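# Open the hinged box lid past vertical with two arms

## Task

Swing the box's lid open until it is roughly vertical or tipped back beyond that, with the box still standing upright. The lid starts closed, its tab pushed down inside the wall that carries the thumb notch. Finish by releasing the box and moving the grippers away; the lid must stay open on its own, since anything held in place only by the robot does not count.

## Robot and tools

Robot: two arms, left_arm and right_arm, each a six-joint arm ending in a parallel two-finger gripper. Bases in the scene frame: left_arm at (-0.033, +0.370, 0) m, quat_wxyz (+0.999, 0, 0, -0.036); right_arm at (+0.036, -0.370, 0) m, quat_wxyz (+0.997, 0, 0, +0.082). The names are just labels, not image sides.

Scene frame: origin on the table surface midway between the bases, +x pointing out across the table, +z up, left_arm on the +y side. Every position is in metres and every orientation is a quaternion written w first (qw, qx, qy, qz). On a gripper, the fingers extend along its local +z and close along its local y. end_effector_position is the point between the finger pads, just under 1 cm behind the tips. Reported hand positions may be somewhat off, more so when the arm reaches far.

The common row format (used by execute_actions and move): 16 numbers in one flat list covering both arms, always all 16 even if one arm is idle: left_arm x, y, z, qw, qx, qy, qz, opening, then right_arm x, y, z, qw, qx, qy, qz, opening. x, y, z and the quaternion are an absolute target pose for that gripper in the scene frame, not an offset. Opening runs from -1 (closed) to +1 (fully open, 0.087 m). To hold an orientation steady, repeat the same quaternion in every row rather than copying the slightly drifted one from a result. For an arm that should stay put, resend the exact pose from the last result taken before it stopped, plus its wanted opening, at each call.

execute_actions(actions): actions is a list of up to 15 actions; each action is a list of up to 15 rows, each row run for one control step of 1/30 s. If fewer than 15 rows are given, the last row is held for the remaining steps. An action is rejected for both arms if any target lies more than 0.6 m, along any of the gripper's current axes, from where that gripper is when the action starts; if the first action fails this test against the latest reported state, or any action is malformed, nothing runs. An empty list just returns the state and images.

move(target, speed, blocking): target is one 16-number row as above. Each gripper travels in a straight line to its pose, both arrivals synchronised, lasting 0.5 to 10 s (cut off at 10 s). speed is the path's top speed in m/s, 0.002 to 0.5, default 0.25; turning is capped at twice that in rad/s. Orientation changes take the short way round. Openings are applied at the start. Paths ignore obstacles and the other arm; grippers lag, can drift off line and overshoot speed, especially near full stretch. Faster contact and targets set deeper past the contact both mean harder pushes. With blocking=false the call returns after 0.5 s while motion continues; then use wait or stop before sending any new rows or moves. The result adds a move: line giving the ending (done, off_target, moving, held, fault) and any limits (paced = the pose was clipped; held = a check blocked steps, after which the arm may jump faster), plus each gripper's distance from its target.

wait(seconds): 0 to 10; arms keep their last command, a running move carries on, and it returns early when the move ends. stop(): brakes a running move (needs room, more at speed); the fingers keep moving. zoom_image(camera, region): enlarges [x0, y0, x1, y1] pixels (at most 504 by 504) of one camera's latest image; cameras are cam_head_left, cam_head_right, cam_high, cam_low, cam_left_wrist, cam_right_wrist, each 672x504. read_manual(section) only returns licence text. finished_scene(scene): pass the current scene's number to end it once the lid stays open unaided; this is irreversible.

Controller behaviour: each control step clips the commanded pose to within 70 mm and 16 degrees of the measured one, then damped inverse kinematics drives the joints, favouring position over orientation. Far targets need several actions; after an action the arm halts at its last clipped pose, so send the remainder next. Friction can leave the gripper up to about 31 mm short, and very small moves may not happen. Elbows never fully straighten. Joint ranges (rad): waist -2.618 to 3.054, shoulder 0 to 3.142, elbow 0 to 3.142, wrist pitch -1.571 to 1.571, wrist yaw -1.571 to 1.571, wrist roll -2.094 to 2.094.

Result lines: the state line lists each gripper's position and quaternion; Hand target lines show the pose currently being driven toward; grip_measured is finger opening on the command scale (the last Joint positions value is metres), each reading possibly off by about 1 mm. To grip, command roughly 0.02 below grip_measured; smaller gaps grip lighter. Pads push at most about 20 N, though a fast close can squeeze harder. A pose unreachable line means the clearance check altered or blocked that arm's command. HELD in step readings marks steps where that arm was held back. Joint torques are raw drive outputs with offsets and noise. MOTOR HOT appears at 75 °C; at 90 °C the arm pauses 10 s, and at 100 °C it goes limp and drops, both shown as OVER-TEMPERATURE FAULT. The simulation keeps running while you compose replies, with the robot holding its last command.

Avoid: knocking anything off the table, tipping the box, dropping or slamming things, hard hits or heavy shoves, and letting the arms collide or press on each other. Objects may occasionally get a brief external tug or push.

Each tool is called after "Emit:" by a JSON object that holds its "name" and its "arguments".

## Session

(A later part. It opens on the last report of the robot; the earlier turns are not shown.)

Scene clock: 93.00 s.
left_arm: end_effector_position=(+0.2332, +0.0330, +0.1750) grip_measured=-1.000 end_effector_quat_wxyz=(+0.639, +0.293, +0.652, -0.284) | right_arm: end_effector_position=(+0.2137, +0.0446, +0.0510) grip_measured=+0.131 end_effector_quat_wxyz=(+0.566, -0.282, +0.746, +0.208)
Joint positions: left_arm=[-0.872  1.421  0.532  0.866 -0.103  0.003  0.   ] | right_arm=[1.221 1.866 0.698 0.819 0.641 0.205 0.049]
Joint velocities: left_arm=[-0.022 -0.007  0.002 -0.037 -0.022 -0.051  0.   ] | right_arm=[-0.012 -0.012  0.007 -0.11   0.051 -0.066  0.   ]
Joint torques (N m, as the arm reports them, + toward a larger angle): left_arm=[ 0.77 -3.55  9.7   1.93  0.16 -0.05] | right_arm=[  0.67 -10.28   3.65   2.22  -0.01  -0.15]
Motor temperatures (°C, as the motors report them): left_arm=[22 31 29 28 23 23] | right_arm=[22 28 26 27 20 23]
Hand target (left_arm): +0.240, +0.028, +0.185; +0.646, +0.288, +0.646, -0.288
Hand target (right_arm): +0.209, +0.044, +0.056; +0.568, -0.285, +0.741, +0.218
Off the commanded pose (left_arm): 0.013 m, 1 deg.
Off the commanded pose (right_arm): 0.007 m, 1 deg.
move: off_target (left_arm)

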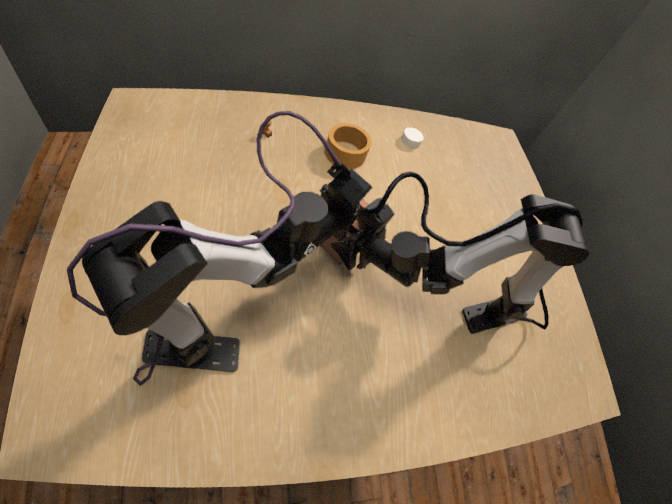

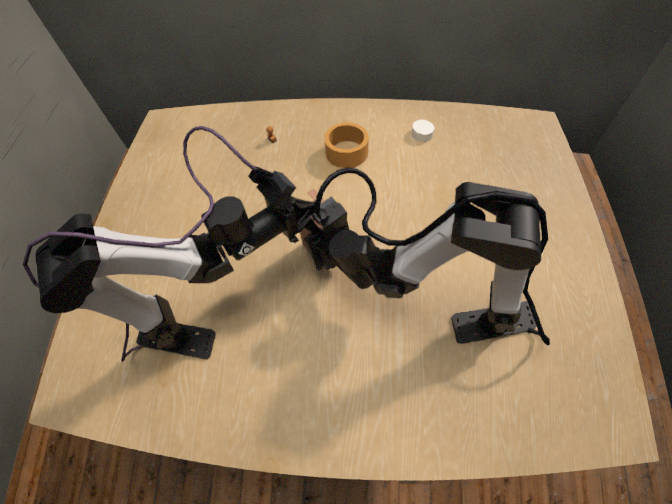

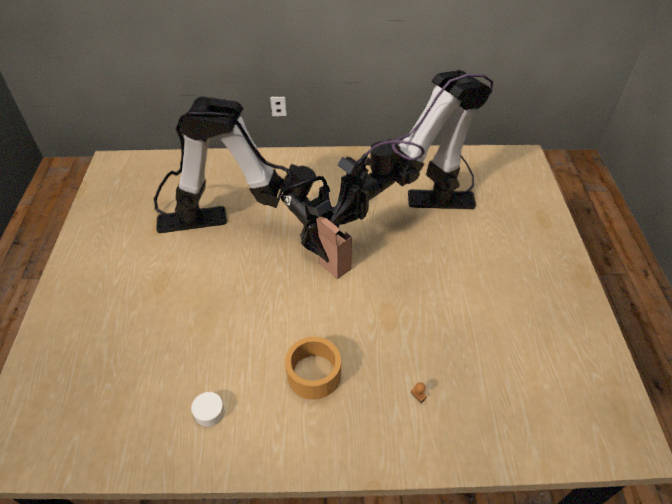

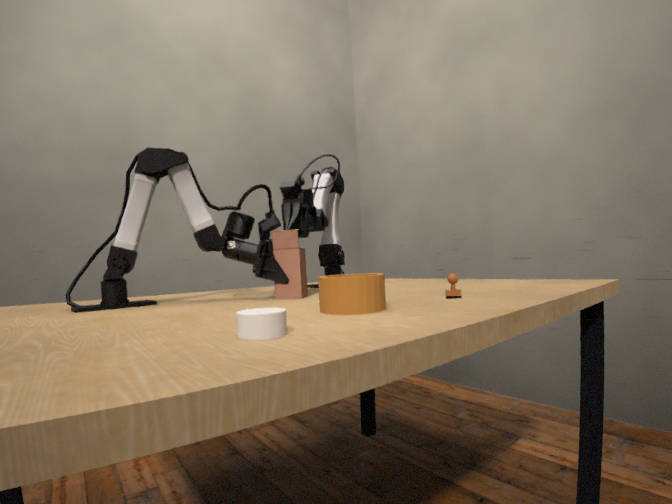

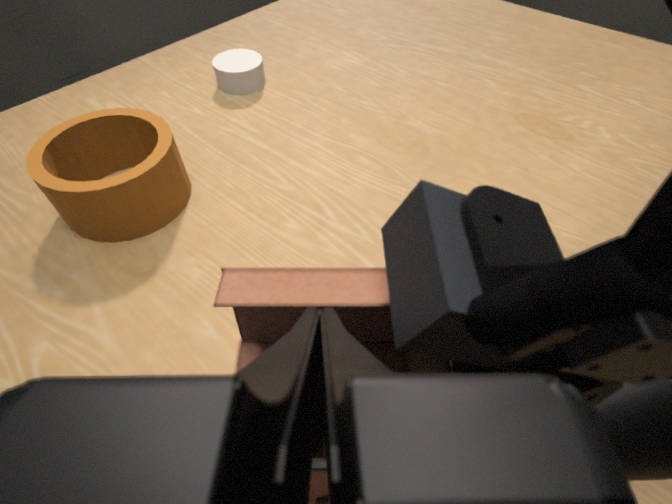

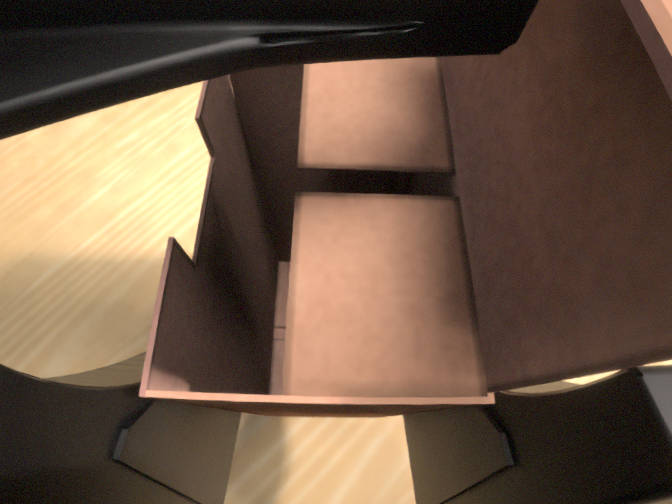

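Emit:
{"name": "move", "arguments": {"target": [0.257,0.03,0.185,0.646,0.288,0.646,-0.288,-1,0.209,0.044,0.056,0.568,-0.285,0.741,0.218,0], "speed": 0.03}}

Emit:
{"name": "move", "arguments": {"target": [0.215,0.085,0.195,0.646,0.288,0.646,-0.288,-1,0.209,0.044,0.056,0.568,-0.285,0.741,0.218,0], "speed": 0.07}}

Scene clock: 94.27 s.
left_arm: end_effector_position=(+0.2498, +0.0359, +0.1735) grip_measured=-1.000 end_effector_quat_wxyz=(+0.637, +0.293, +0.654, -0.283) | right_arm: end_effector_position=(+0.2137, +0.0446, +0.0510) grip_measured=+0.131 end_effector_quat_wxyz=(+0.566, -0.282, +0.746, +0.208)
Joint positions: left_arm=[-0.815  1.455  0.561  0.865 -0.048  0.003  0.   ] | right_arm=[1.221 1.866 0.698 0.819 0.641 0.205 0.049]
Joint velocities: left_arm=[ 0.002  0.012 -0.002 -0.051 -0.051 -0.051  0.   ] | right_arm=[-0.007 -0.007 -0.002 -0.037  0.022 -0.037 -0.001]
Joint torques (N m, as the arm reports them, + toward a larger angle): left_arm=[ 0.76 -3.76  9.64  2.    0.19 -0.05] | right_arm=[  0.72 -10.21   3.57   2.23  -0.01  -0.14]
Motor temperatures (°C, as the motors report them): left_arm=[22 31 29 28 23 23] | right_arm=[22 28 26 27 20 23]
Hand target (left_arm): +0.257, +0.031, +0.185; +0.646, +0.288, +0.646, -0.288
Hand target (right_arm): +0.209, +0.044, +0.056; +0.568, -0.285, +0.741, +0.218
Off the commanded pose (left_arm): 0.015 m, 2 deg.
Off the commanded pose (right_arm): 0.007 m, 1 deg.
move: off_target (left_arm)

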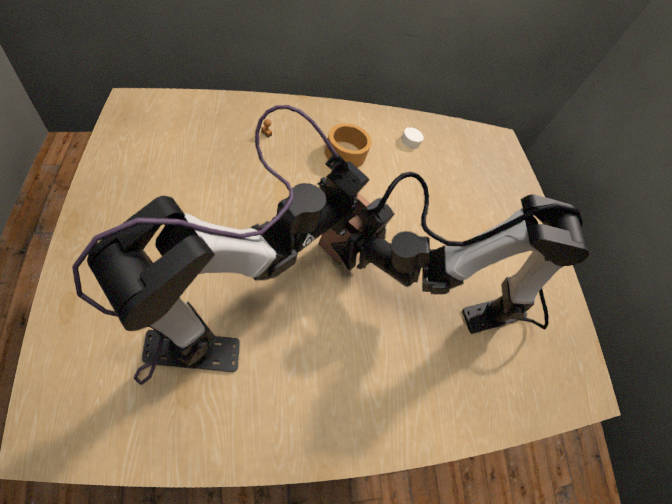

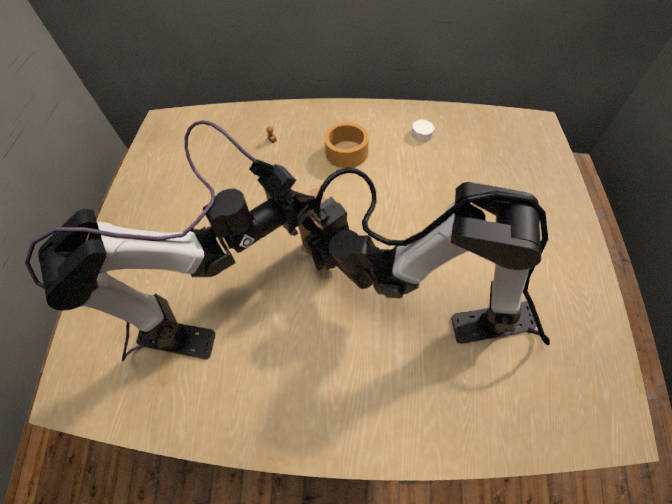

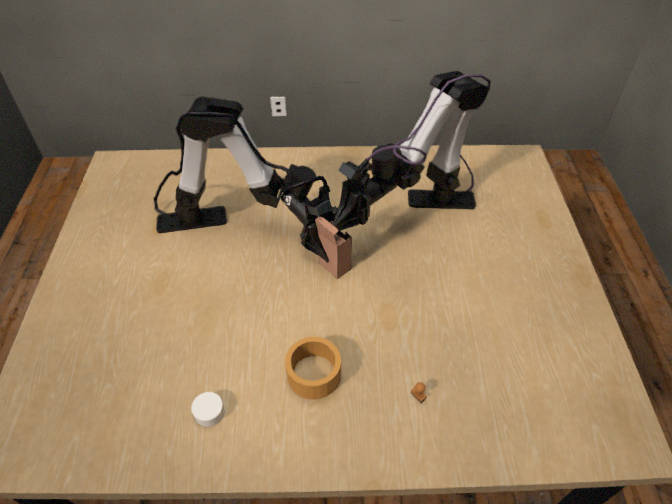

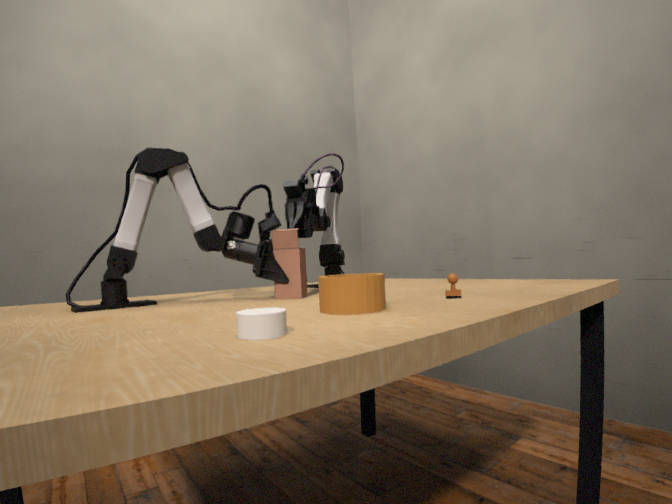

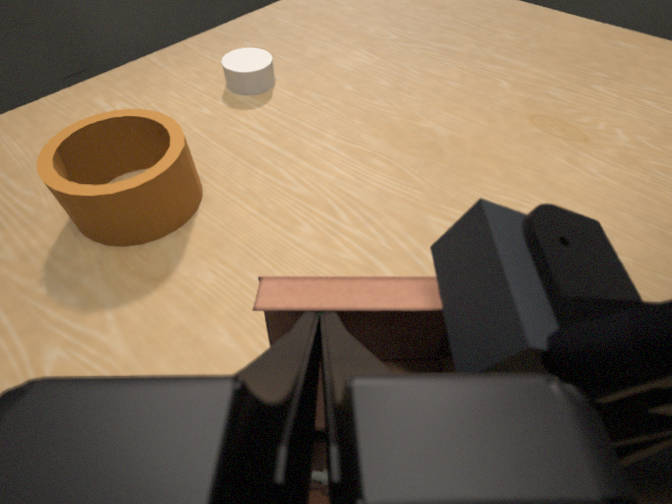

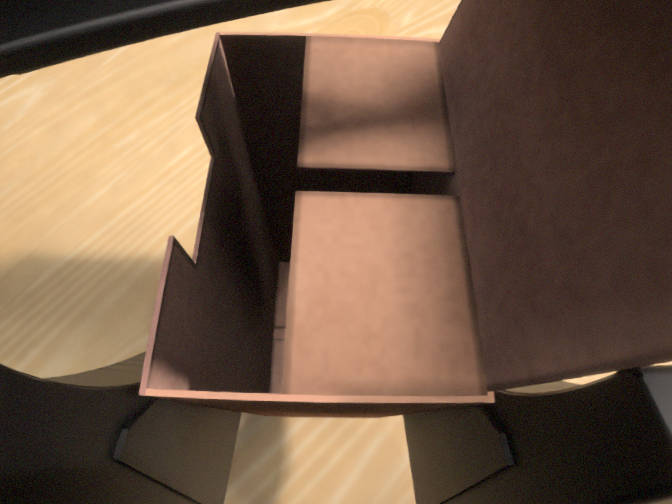

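Scene clock: 95.73 s.
left_arm: end_effector_position=(+0.2161, +0.0790, +0.2020) grip_measured=-1.000 end_effector_quat_wxyz=(+0.650, +0.287, +0.642, -0.289) | right_arm: end_effector_position=(+0.2136, +0.0447, +0.0509) grip_measured=+0.131 end_effector_quat_wxyz=(+0.566, -0.282, +0.746, +0.208)
Joint positions: left_arm=[-0.809  1.128  0.431  0.709 -0.041  0.003  0.   ] | right_arm=[1.221 1.866 0.698 0.819 0.64  0.205 0.049]
Joint velocities: left_arm=[ 0.007  0.002  0.002 -0.037 -0.066 -0.007  0.   ] | right_arm=[-0.002 -0.007 -0.027  0.051 -0.051 -0.022 -0.   ]
Joint torques (N m, as the arm reports them, + toward a larger angle): left_arm=[ 0.77 -3.91  5.89  1.88  0.17 -0.05] | right_arm=[  0.64 -10.28   3.71   2.22   0.04  -0.15]
Motor temperatures (°C, as the motors report them): left_arm=[22 31 29 28 23 23] | right_arm=[22 28 26 27 20 23]
Hand target (left_arm): +0.214, +0.085, +0.195; +0.646, +0.288, +0.646, -0.288
Hand target (right_arm): +0.209, +0.044, +0.056; +0.568, -0.285, +0.741, +0.218
Off the commanded pose (left_arm): 0.009 m, 1 deg.
Off the commanded pose (right_arm): 0.007 m, 1 deg.
move: done

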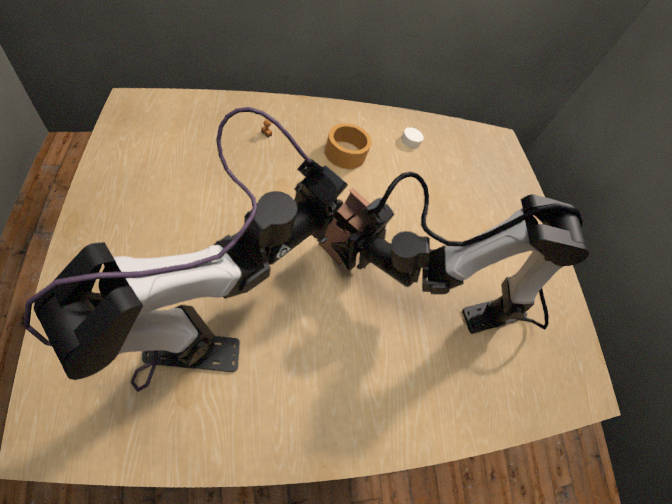

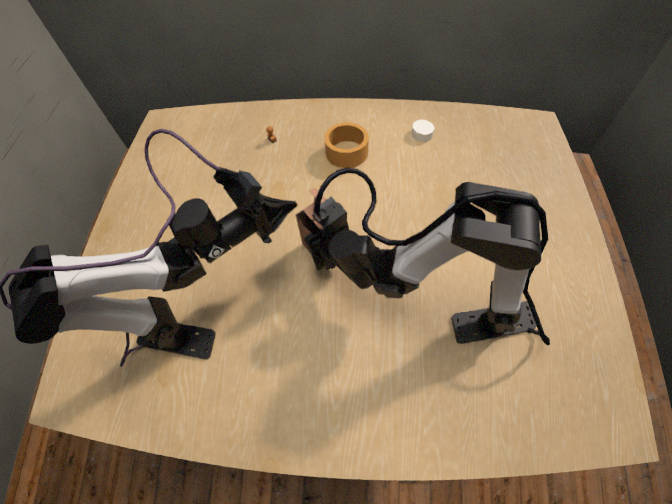

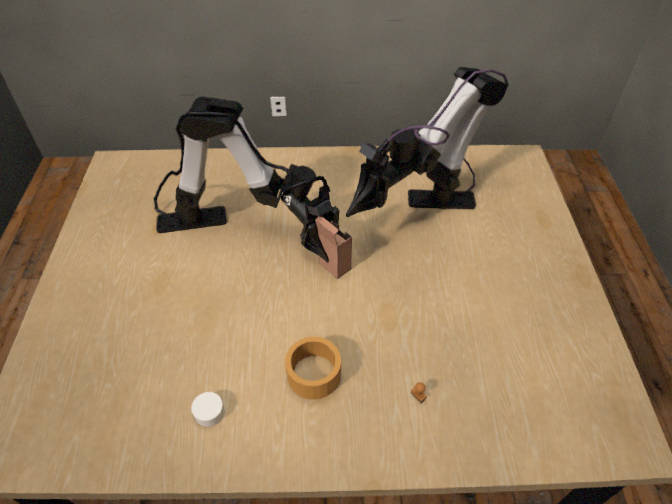

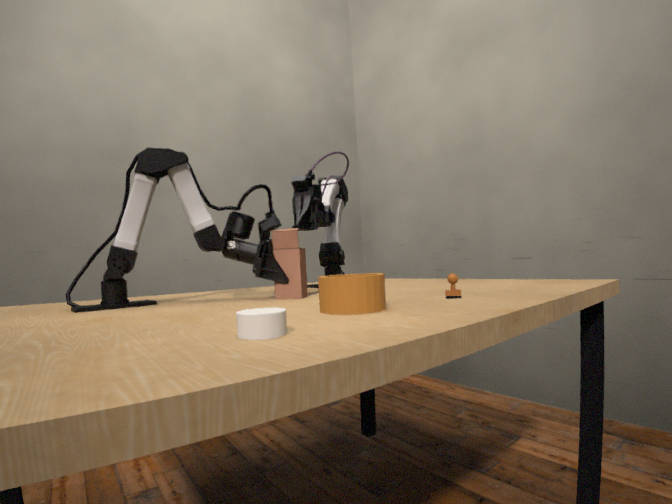

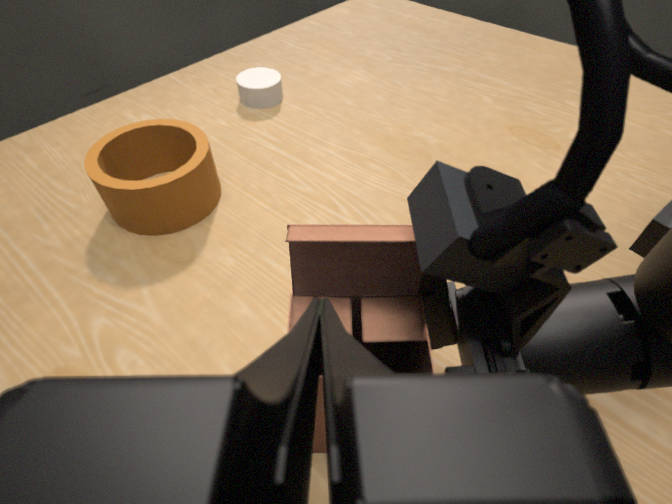

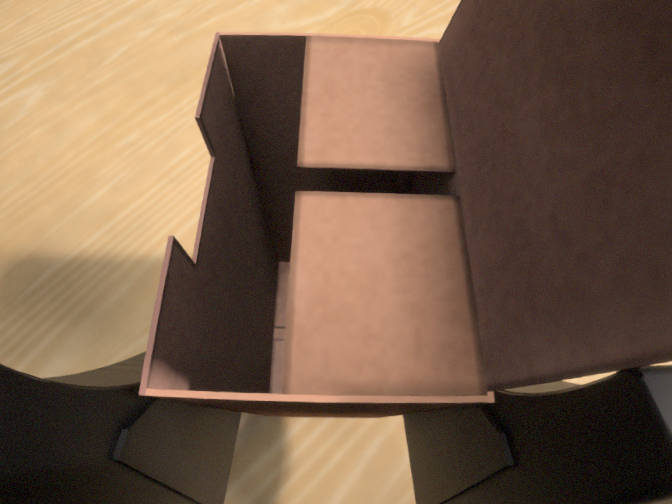

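Emit:
{"name": "move", "arguments": {"target": [0.19,0.13,0.2,0.646,0.288,0.646,-0.288,-1,0.209,0.044,0.056,0.568,-0.285,0.741,0.218,0.7], "speed": 0.08}}

Emit:
{"name": "move", "arguments": {"target": [0.19,0.13,0.2,0.646,0.288,0.646,-0.288,-1,0.14,-0.025,0.065,0.568,-0.285,0.741,0.218,0.7], "speed": 0.08}}

Scene clock: 97.23 s.
left_arm: end_effector_position=(+0.1907, +0.1257, +0.2080) grip_measured=-1.000 end_effector_quat_wxyz=(+0.650, +0.288, +0.642, -0.289) | right_arm: end_effector_position=(+0.2135, +0.0448, +0.0509) grip_measured=+0.700 end_effector_quat_wxyz=(+0.565, -0.283, +0.746, +0.208)
Joint positions: left_arm=[-0.744  0.796  0.335  0.472  0.024  0.003  0.   ] | right_arm=[1.221 1.866 0.698 0.819 0.64  0.205 0.074]
Joint velocities: left_arm=[-0.007 -0.002 -0.017 -0.022 -0.007 -0.007  0.   ] | right_arm=[-0.017  0.007 -0.007 -0.051 -0.007  0.007  0.002]
Joint torques (N m, as the arm reports them, + toward a larger angle): left_arm=[ 0.76 -2.06  6.4   1.87  0.18 -0.05] | right_arm=[  0.6  -10.24   3.69   2.21   0.    -0.16]
Motor temperatures (°C, as the motors report them): left_arm=[22 31 29 28 23 23] | right_arm=[22 29 26 27 20 23]
Hand target (left_arm): +0.189, +0.130, +0.200; +0.646, +0.288, +0.646, -0.288
Hand target (right_arm): +0.209, +0.044, +0.056; +0.568, -0.285, +0.741, +0.218
Off the commanded pose (left_arm): 0.009 m, 1 deg.
Off the commanded pose (right_arm): 0.007 m, 1 deg.
move: done

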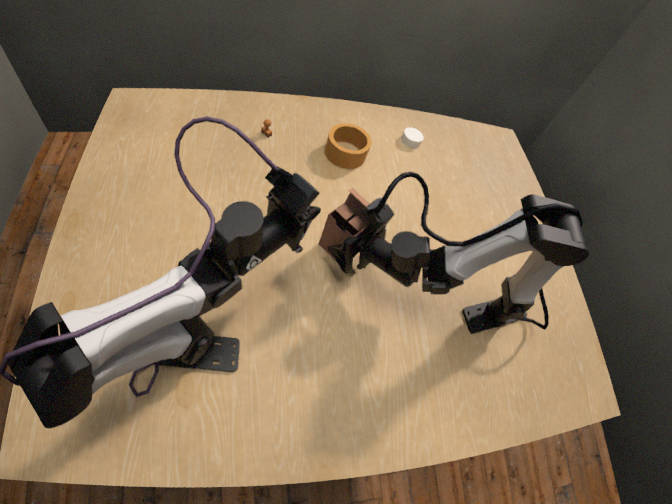

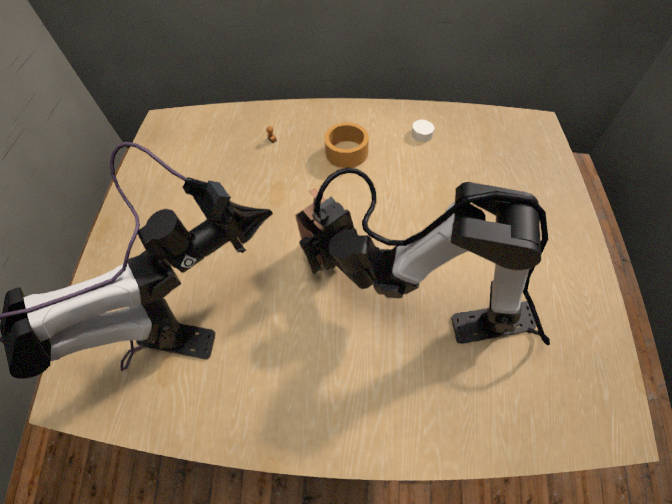

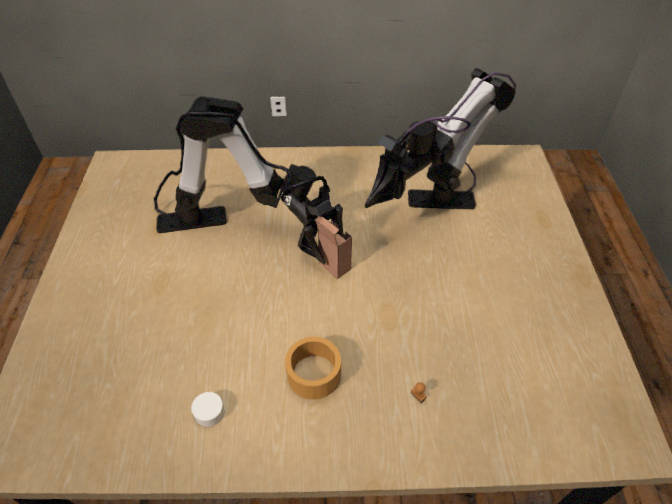

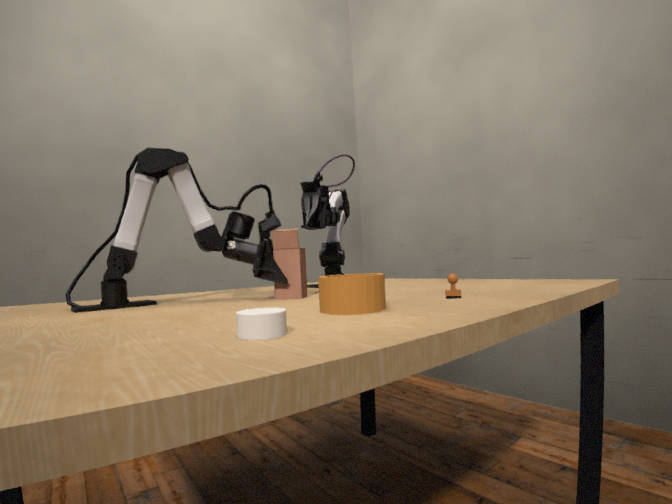

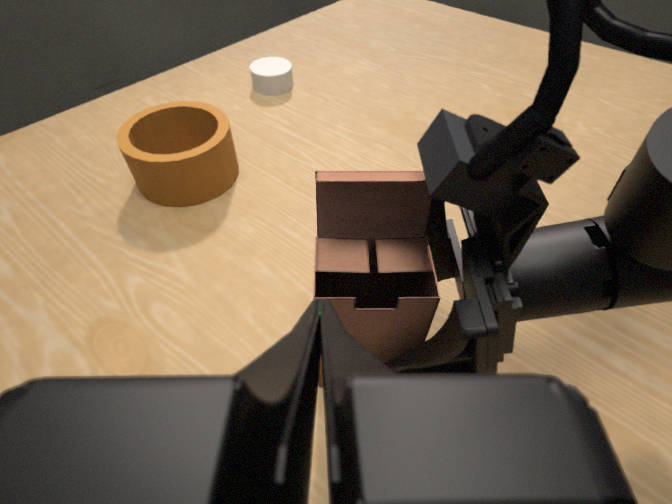

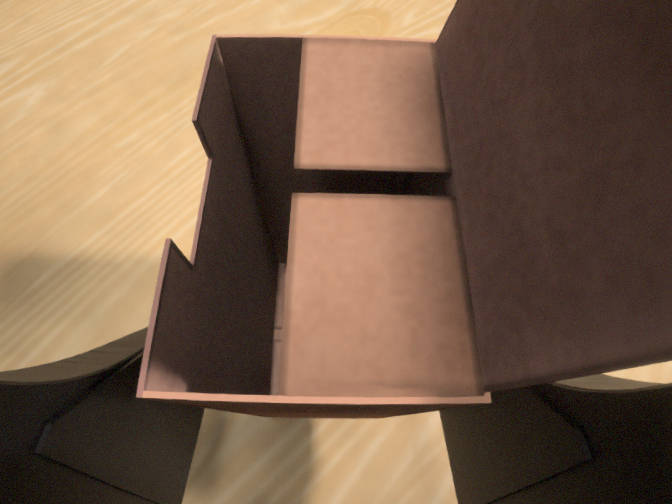

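Scene clock: 99.03 s.
left_arm: end_effector_position=(+0.1914, +0.1263, +0.2080) grip_measured=-1.000 end_effector_quat_wxyz=(+0.650, +0.288, +0.642, -0.289) | right_arm: end_effector_position=(+0.1422, -0.0176, +0.0690) grip_measured=+0.700 end_effector_quat_wxyz=(+0.572, -0.283, +0.737, +0.223)
Joint positions: left_arm=[-0.739  0.796  0.335  0.472  0.029  0.003  0.   ] | right_arm=[1.454 1.568 0.429 0.759 0.842 0.295 0.074]
Joint velocities: left_arm=[-0.007 -0.017  0.007  0.037 -0.022 -0.022  0.   ] | right_arm=[ 0.007  0.007  0.007 -0.022 -0.022 -0.051 -0.001]
Joint torques (N m, as the arm reports them, + toward a larger angle): left_arm=[ 0.76 -1.58  6.41  1.92  0.17 -0.06] | right_arm=[ 0.65 -7.19  3.5   1.71  0.22  0.04]
Motor temperatures (°C, as the motors report them): left_arm=[22 30 29 29 23 23] | right_arm=[22 29 26 27 20 23]
Hand target (left_arm): +0.190, +0.130, +0.200; +0.646, +0.288, +0.646, -0.288
Hand target (right_arm): +0.141, -0.025, +0.066; +0.570, -0.285, +0.739, +0.218
Off the commanded pose (left_arm): 0.009 m, 1 deg.
Off the commanded pose (right_arm): 0.009 m, 1 deg.
move: done

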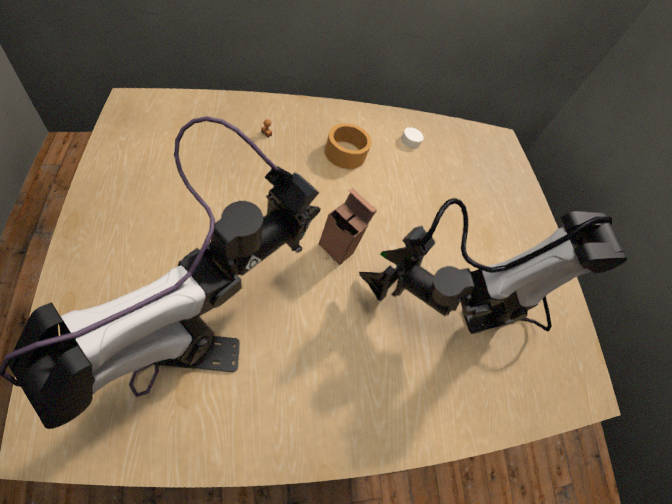

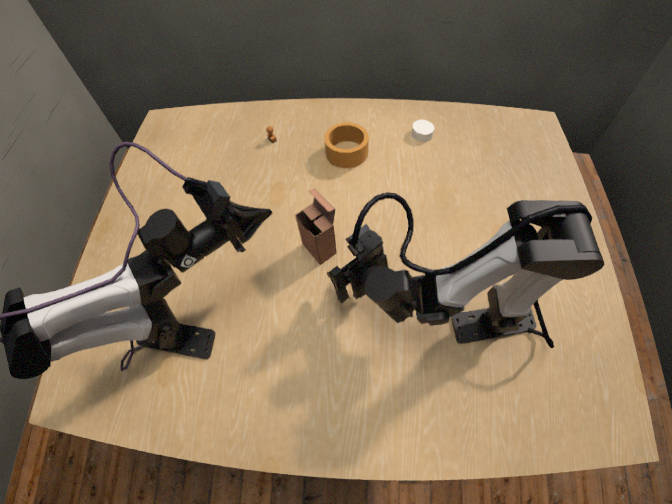

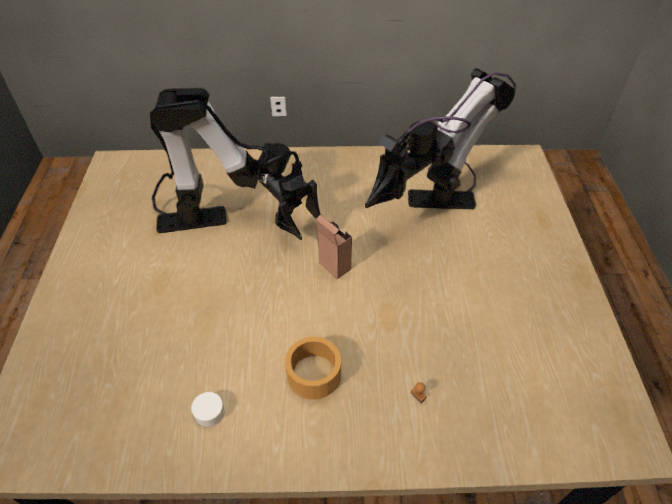

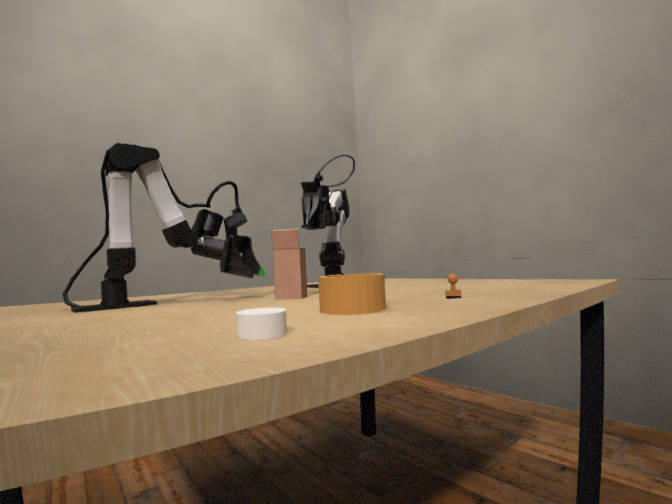

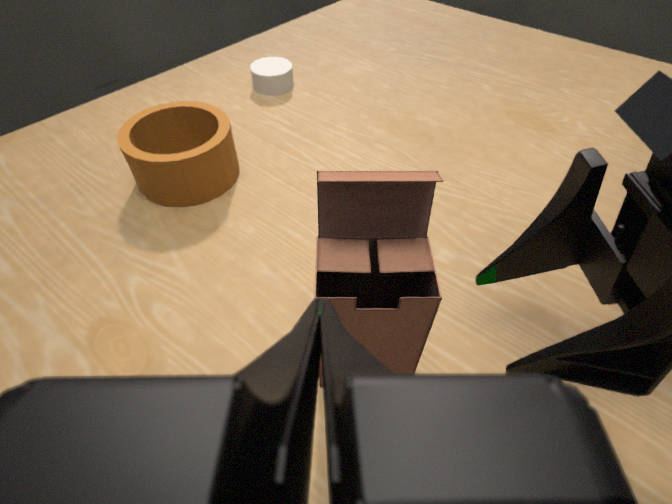

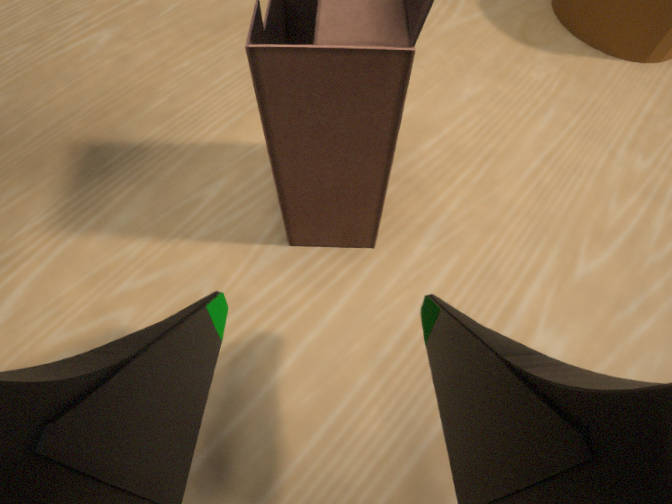

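Emit:
{"name": "move", "arguments": {"target": [0.17,0.16,0.22, 0.646,0.288,0.646,-0.288, -1, 0.10,-0.06,0.15, 0.568,-0.285,0.741,0.218, 0.7], "speed": 0.1}}

Scene clock: 100.93 s.
left_arm: end_effector_position=(+0.1689, +0.1583, +0.2107) grip_measured=-1.000 end_effector_quat_wxyz=(+0.638, +0.292, +0.653, -0.285) | right_arm: end_effector_position=(+0.1028, -0.0637, +0.1404) grip_measured=+0.700 end_effector_quat_wxyz=(+0.568, -0.294, +0.740, +0.209)
Joint positions: left_arm=[-0.689  0.532  0.335  0.172  0.08   0.003  0.   ] | right_arm=[1.656 1.133 0.54  0.053 1.023 0.446 0.074]
Joint velocities: left_arm=[-0.002 -0.002  0.002  0.051 -0.066 -0.022  0.   ] | right_arm=[ 0.017 -0.017  0.007  0.037 -0.037  0.051  0.   ]
Joint torques (N m, as the arm reports them, + toward a larger angle): left_arm=[ 0.76 -0.63  9.16  1.87  0.18 -0.05] | right_arm=[ 0.62 -3.85  9.37  1.52  0.38 -0.04]
Motor temperatures (°C, as the motors report them): left_arm=[22 30 29 29 23 23] | right_arm=[22 28 26 27 20 23]
Hand target (left_arm): +0.169, +0.160, +0.220; +0.646, +0.288, +0.646, -0.288
Hand target (right_arm): +0.101, -0.061, +0.151; +0.570, -0.285, +0.739, +0.219
Off the commanded pose (left_arm): 0.010 m, 1 deg.
Off the commanded pose (right_arm): 0.011 m, 2 deg.
move: off_target (right_arm)

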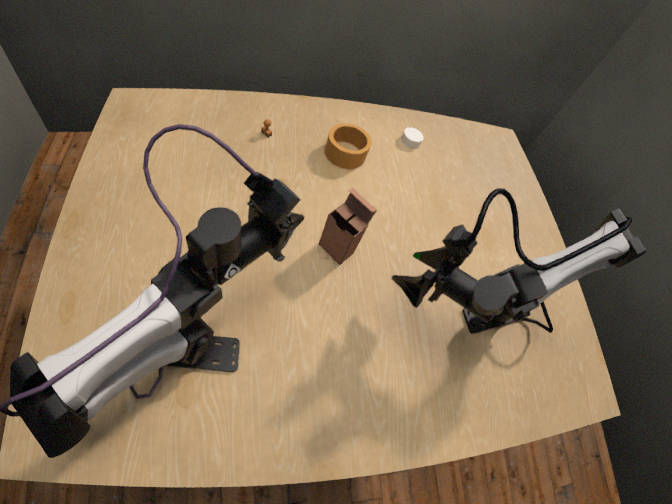

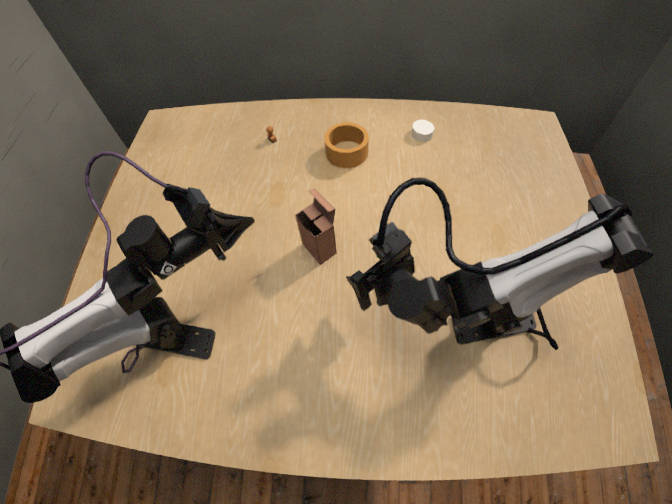

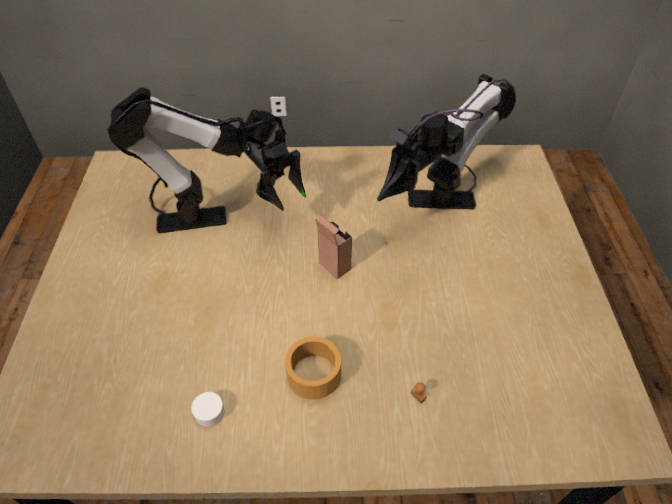

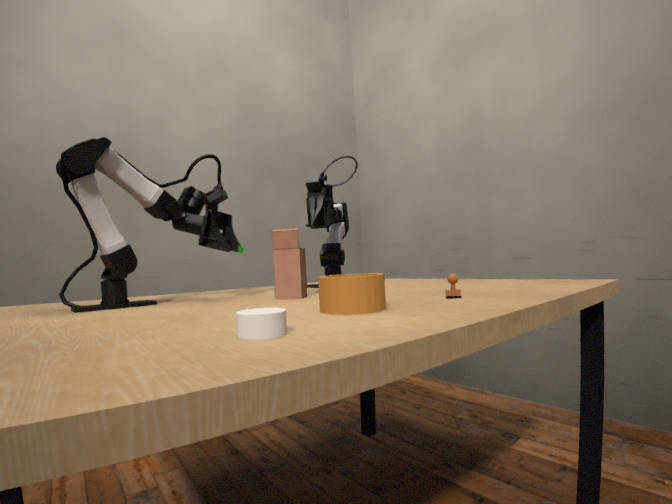

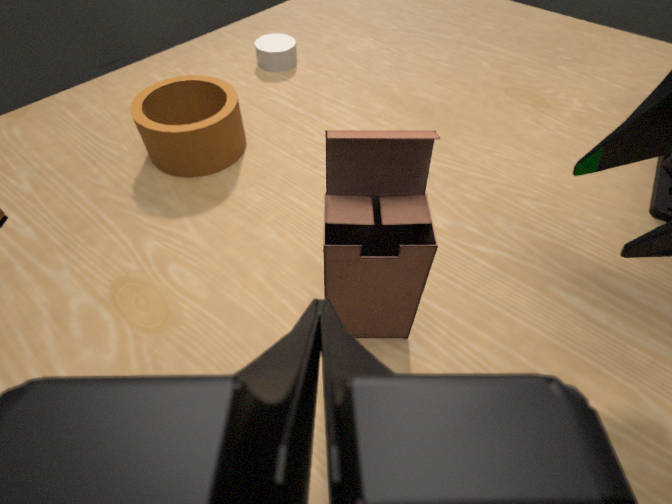

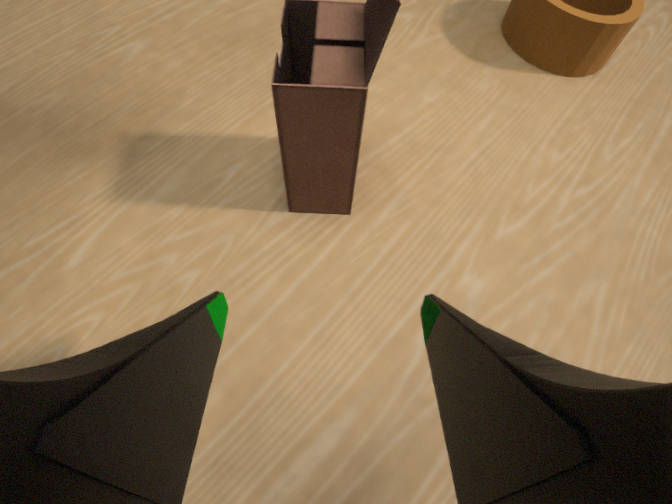

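Emit:
{"name": "finished_scene", "arguments": {"scene": 2}}

The scene is finished: the task was done.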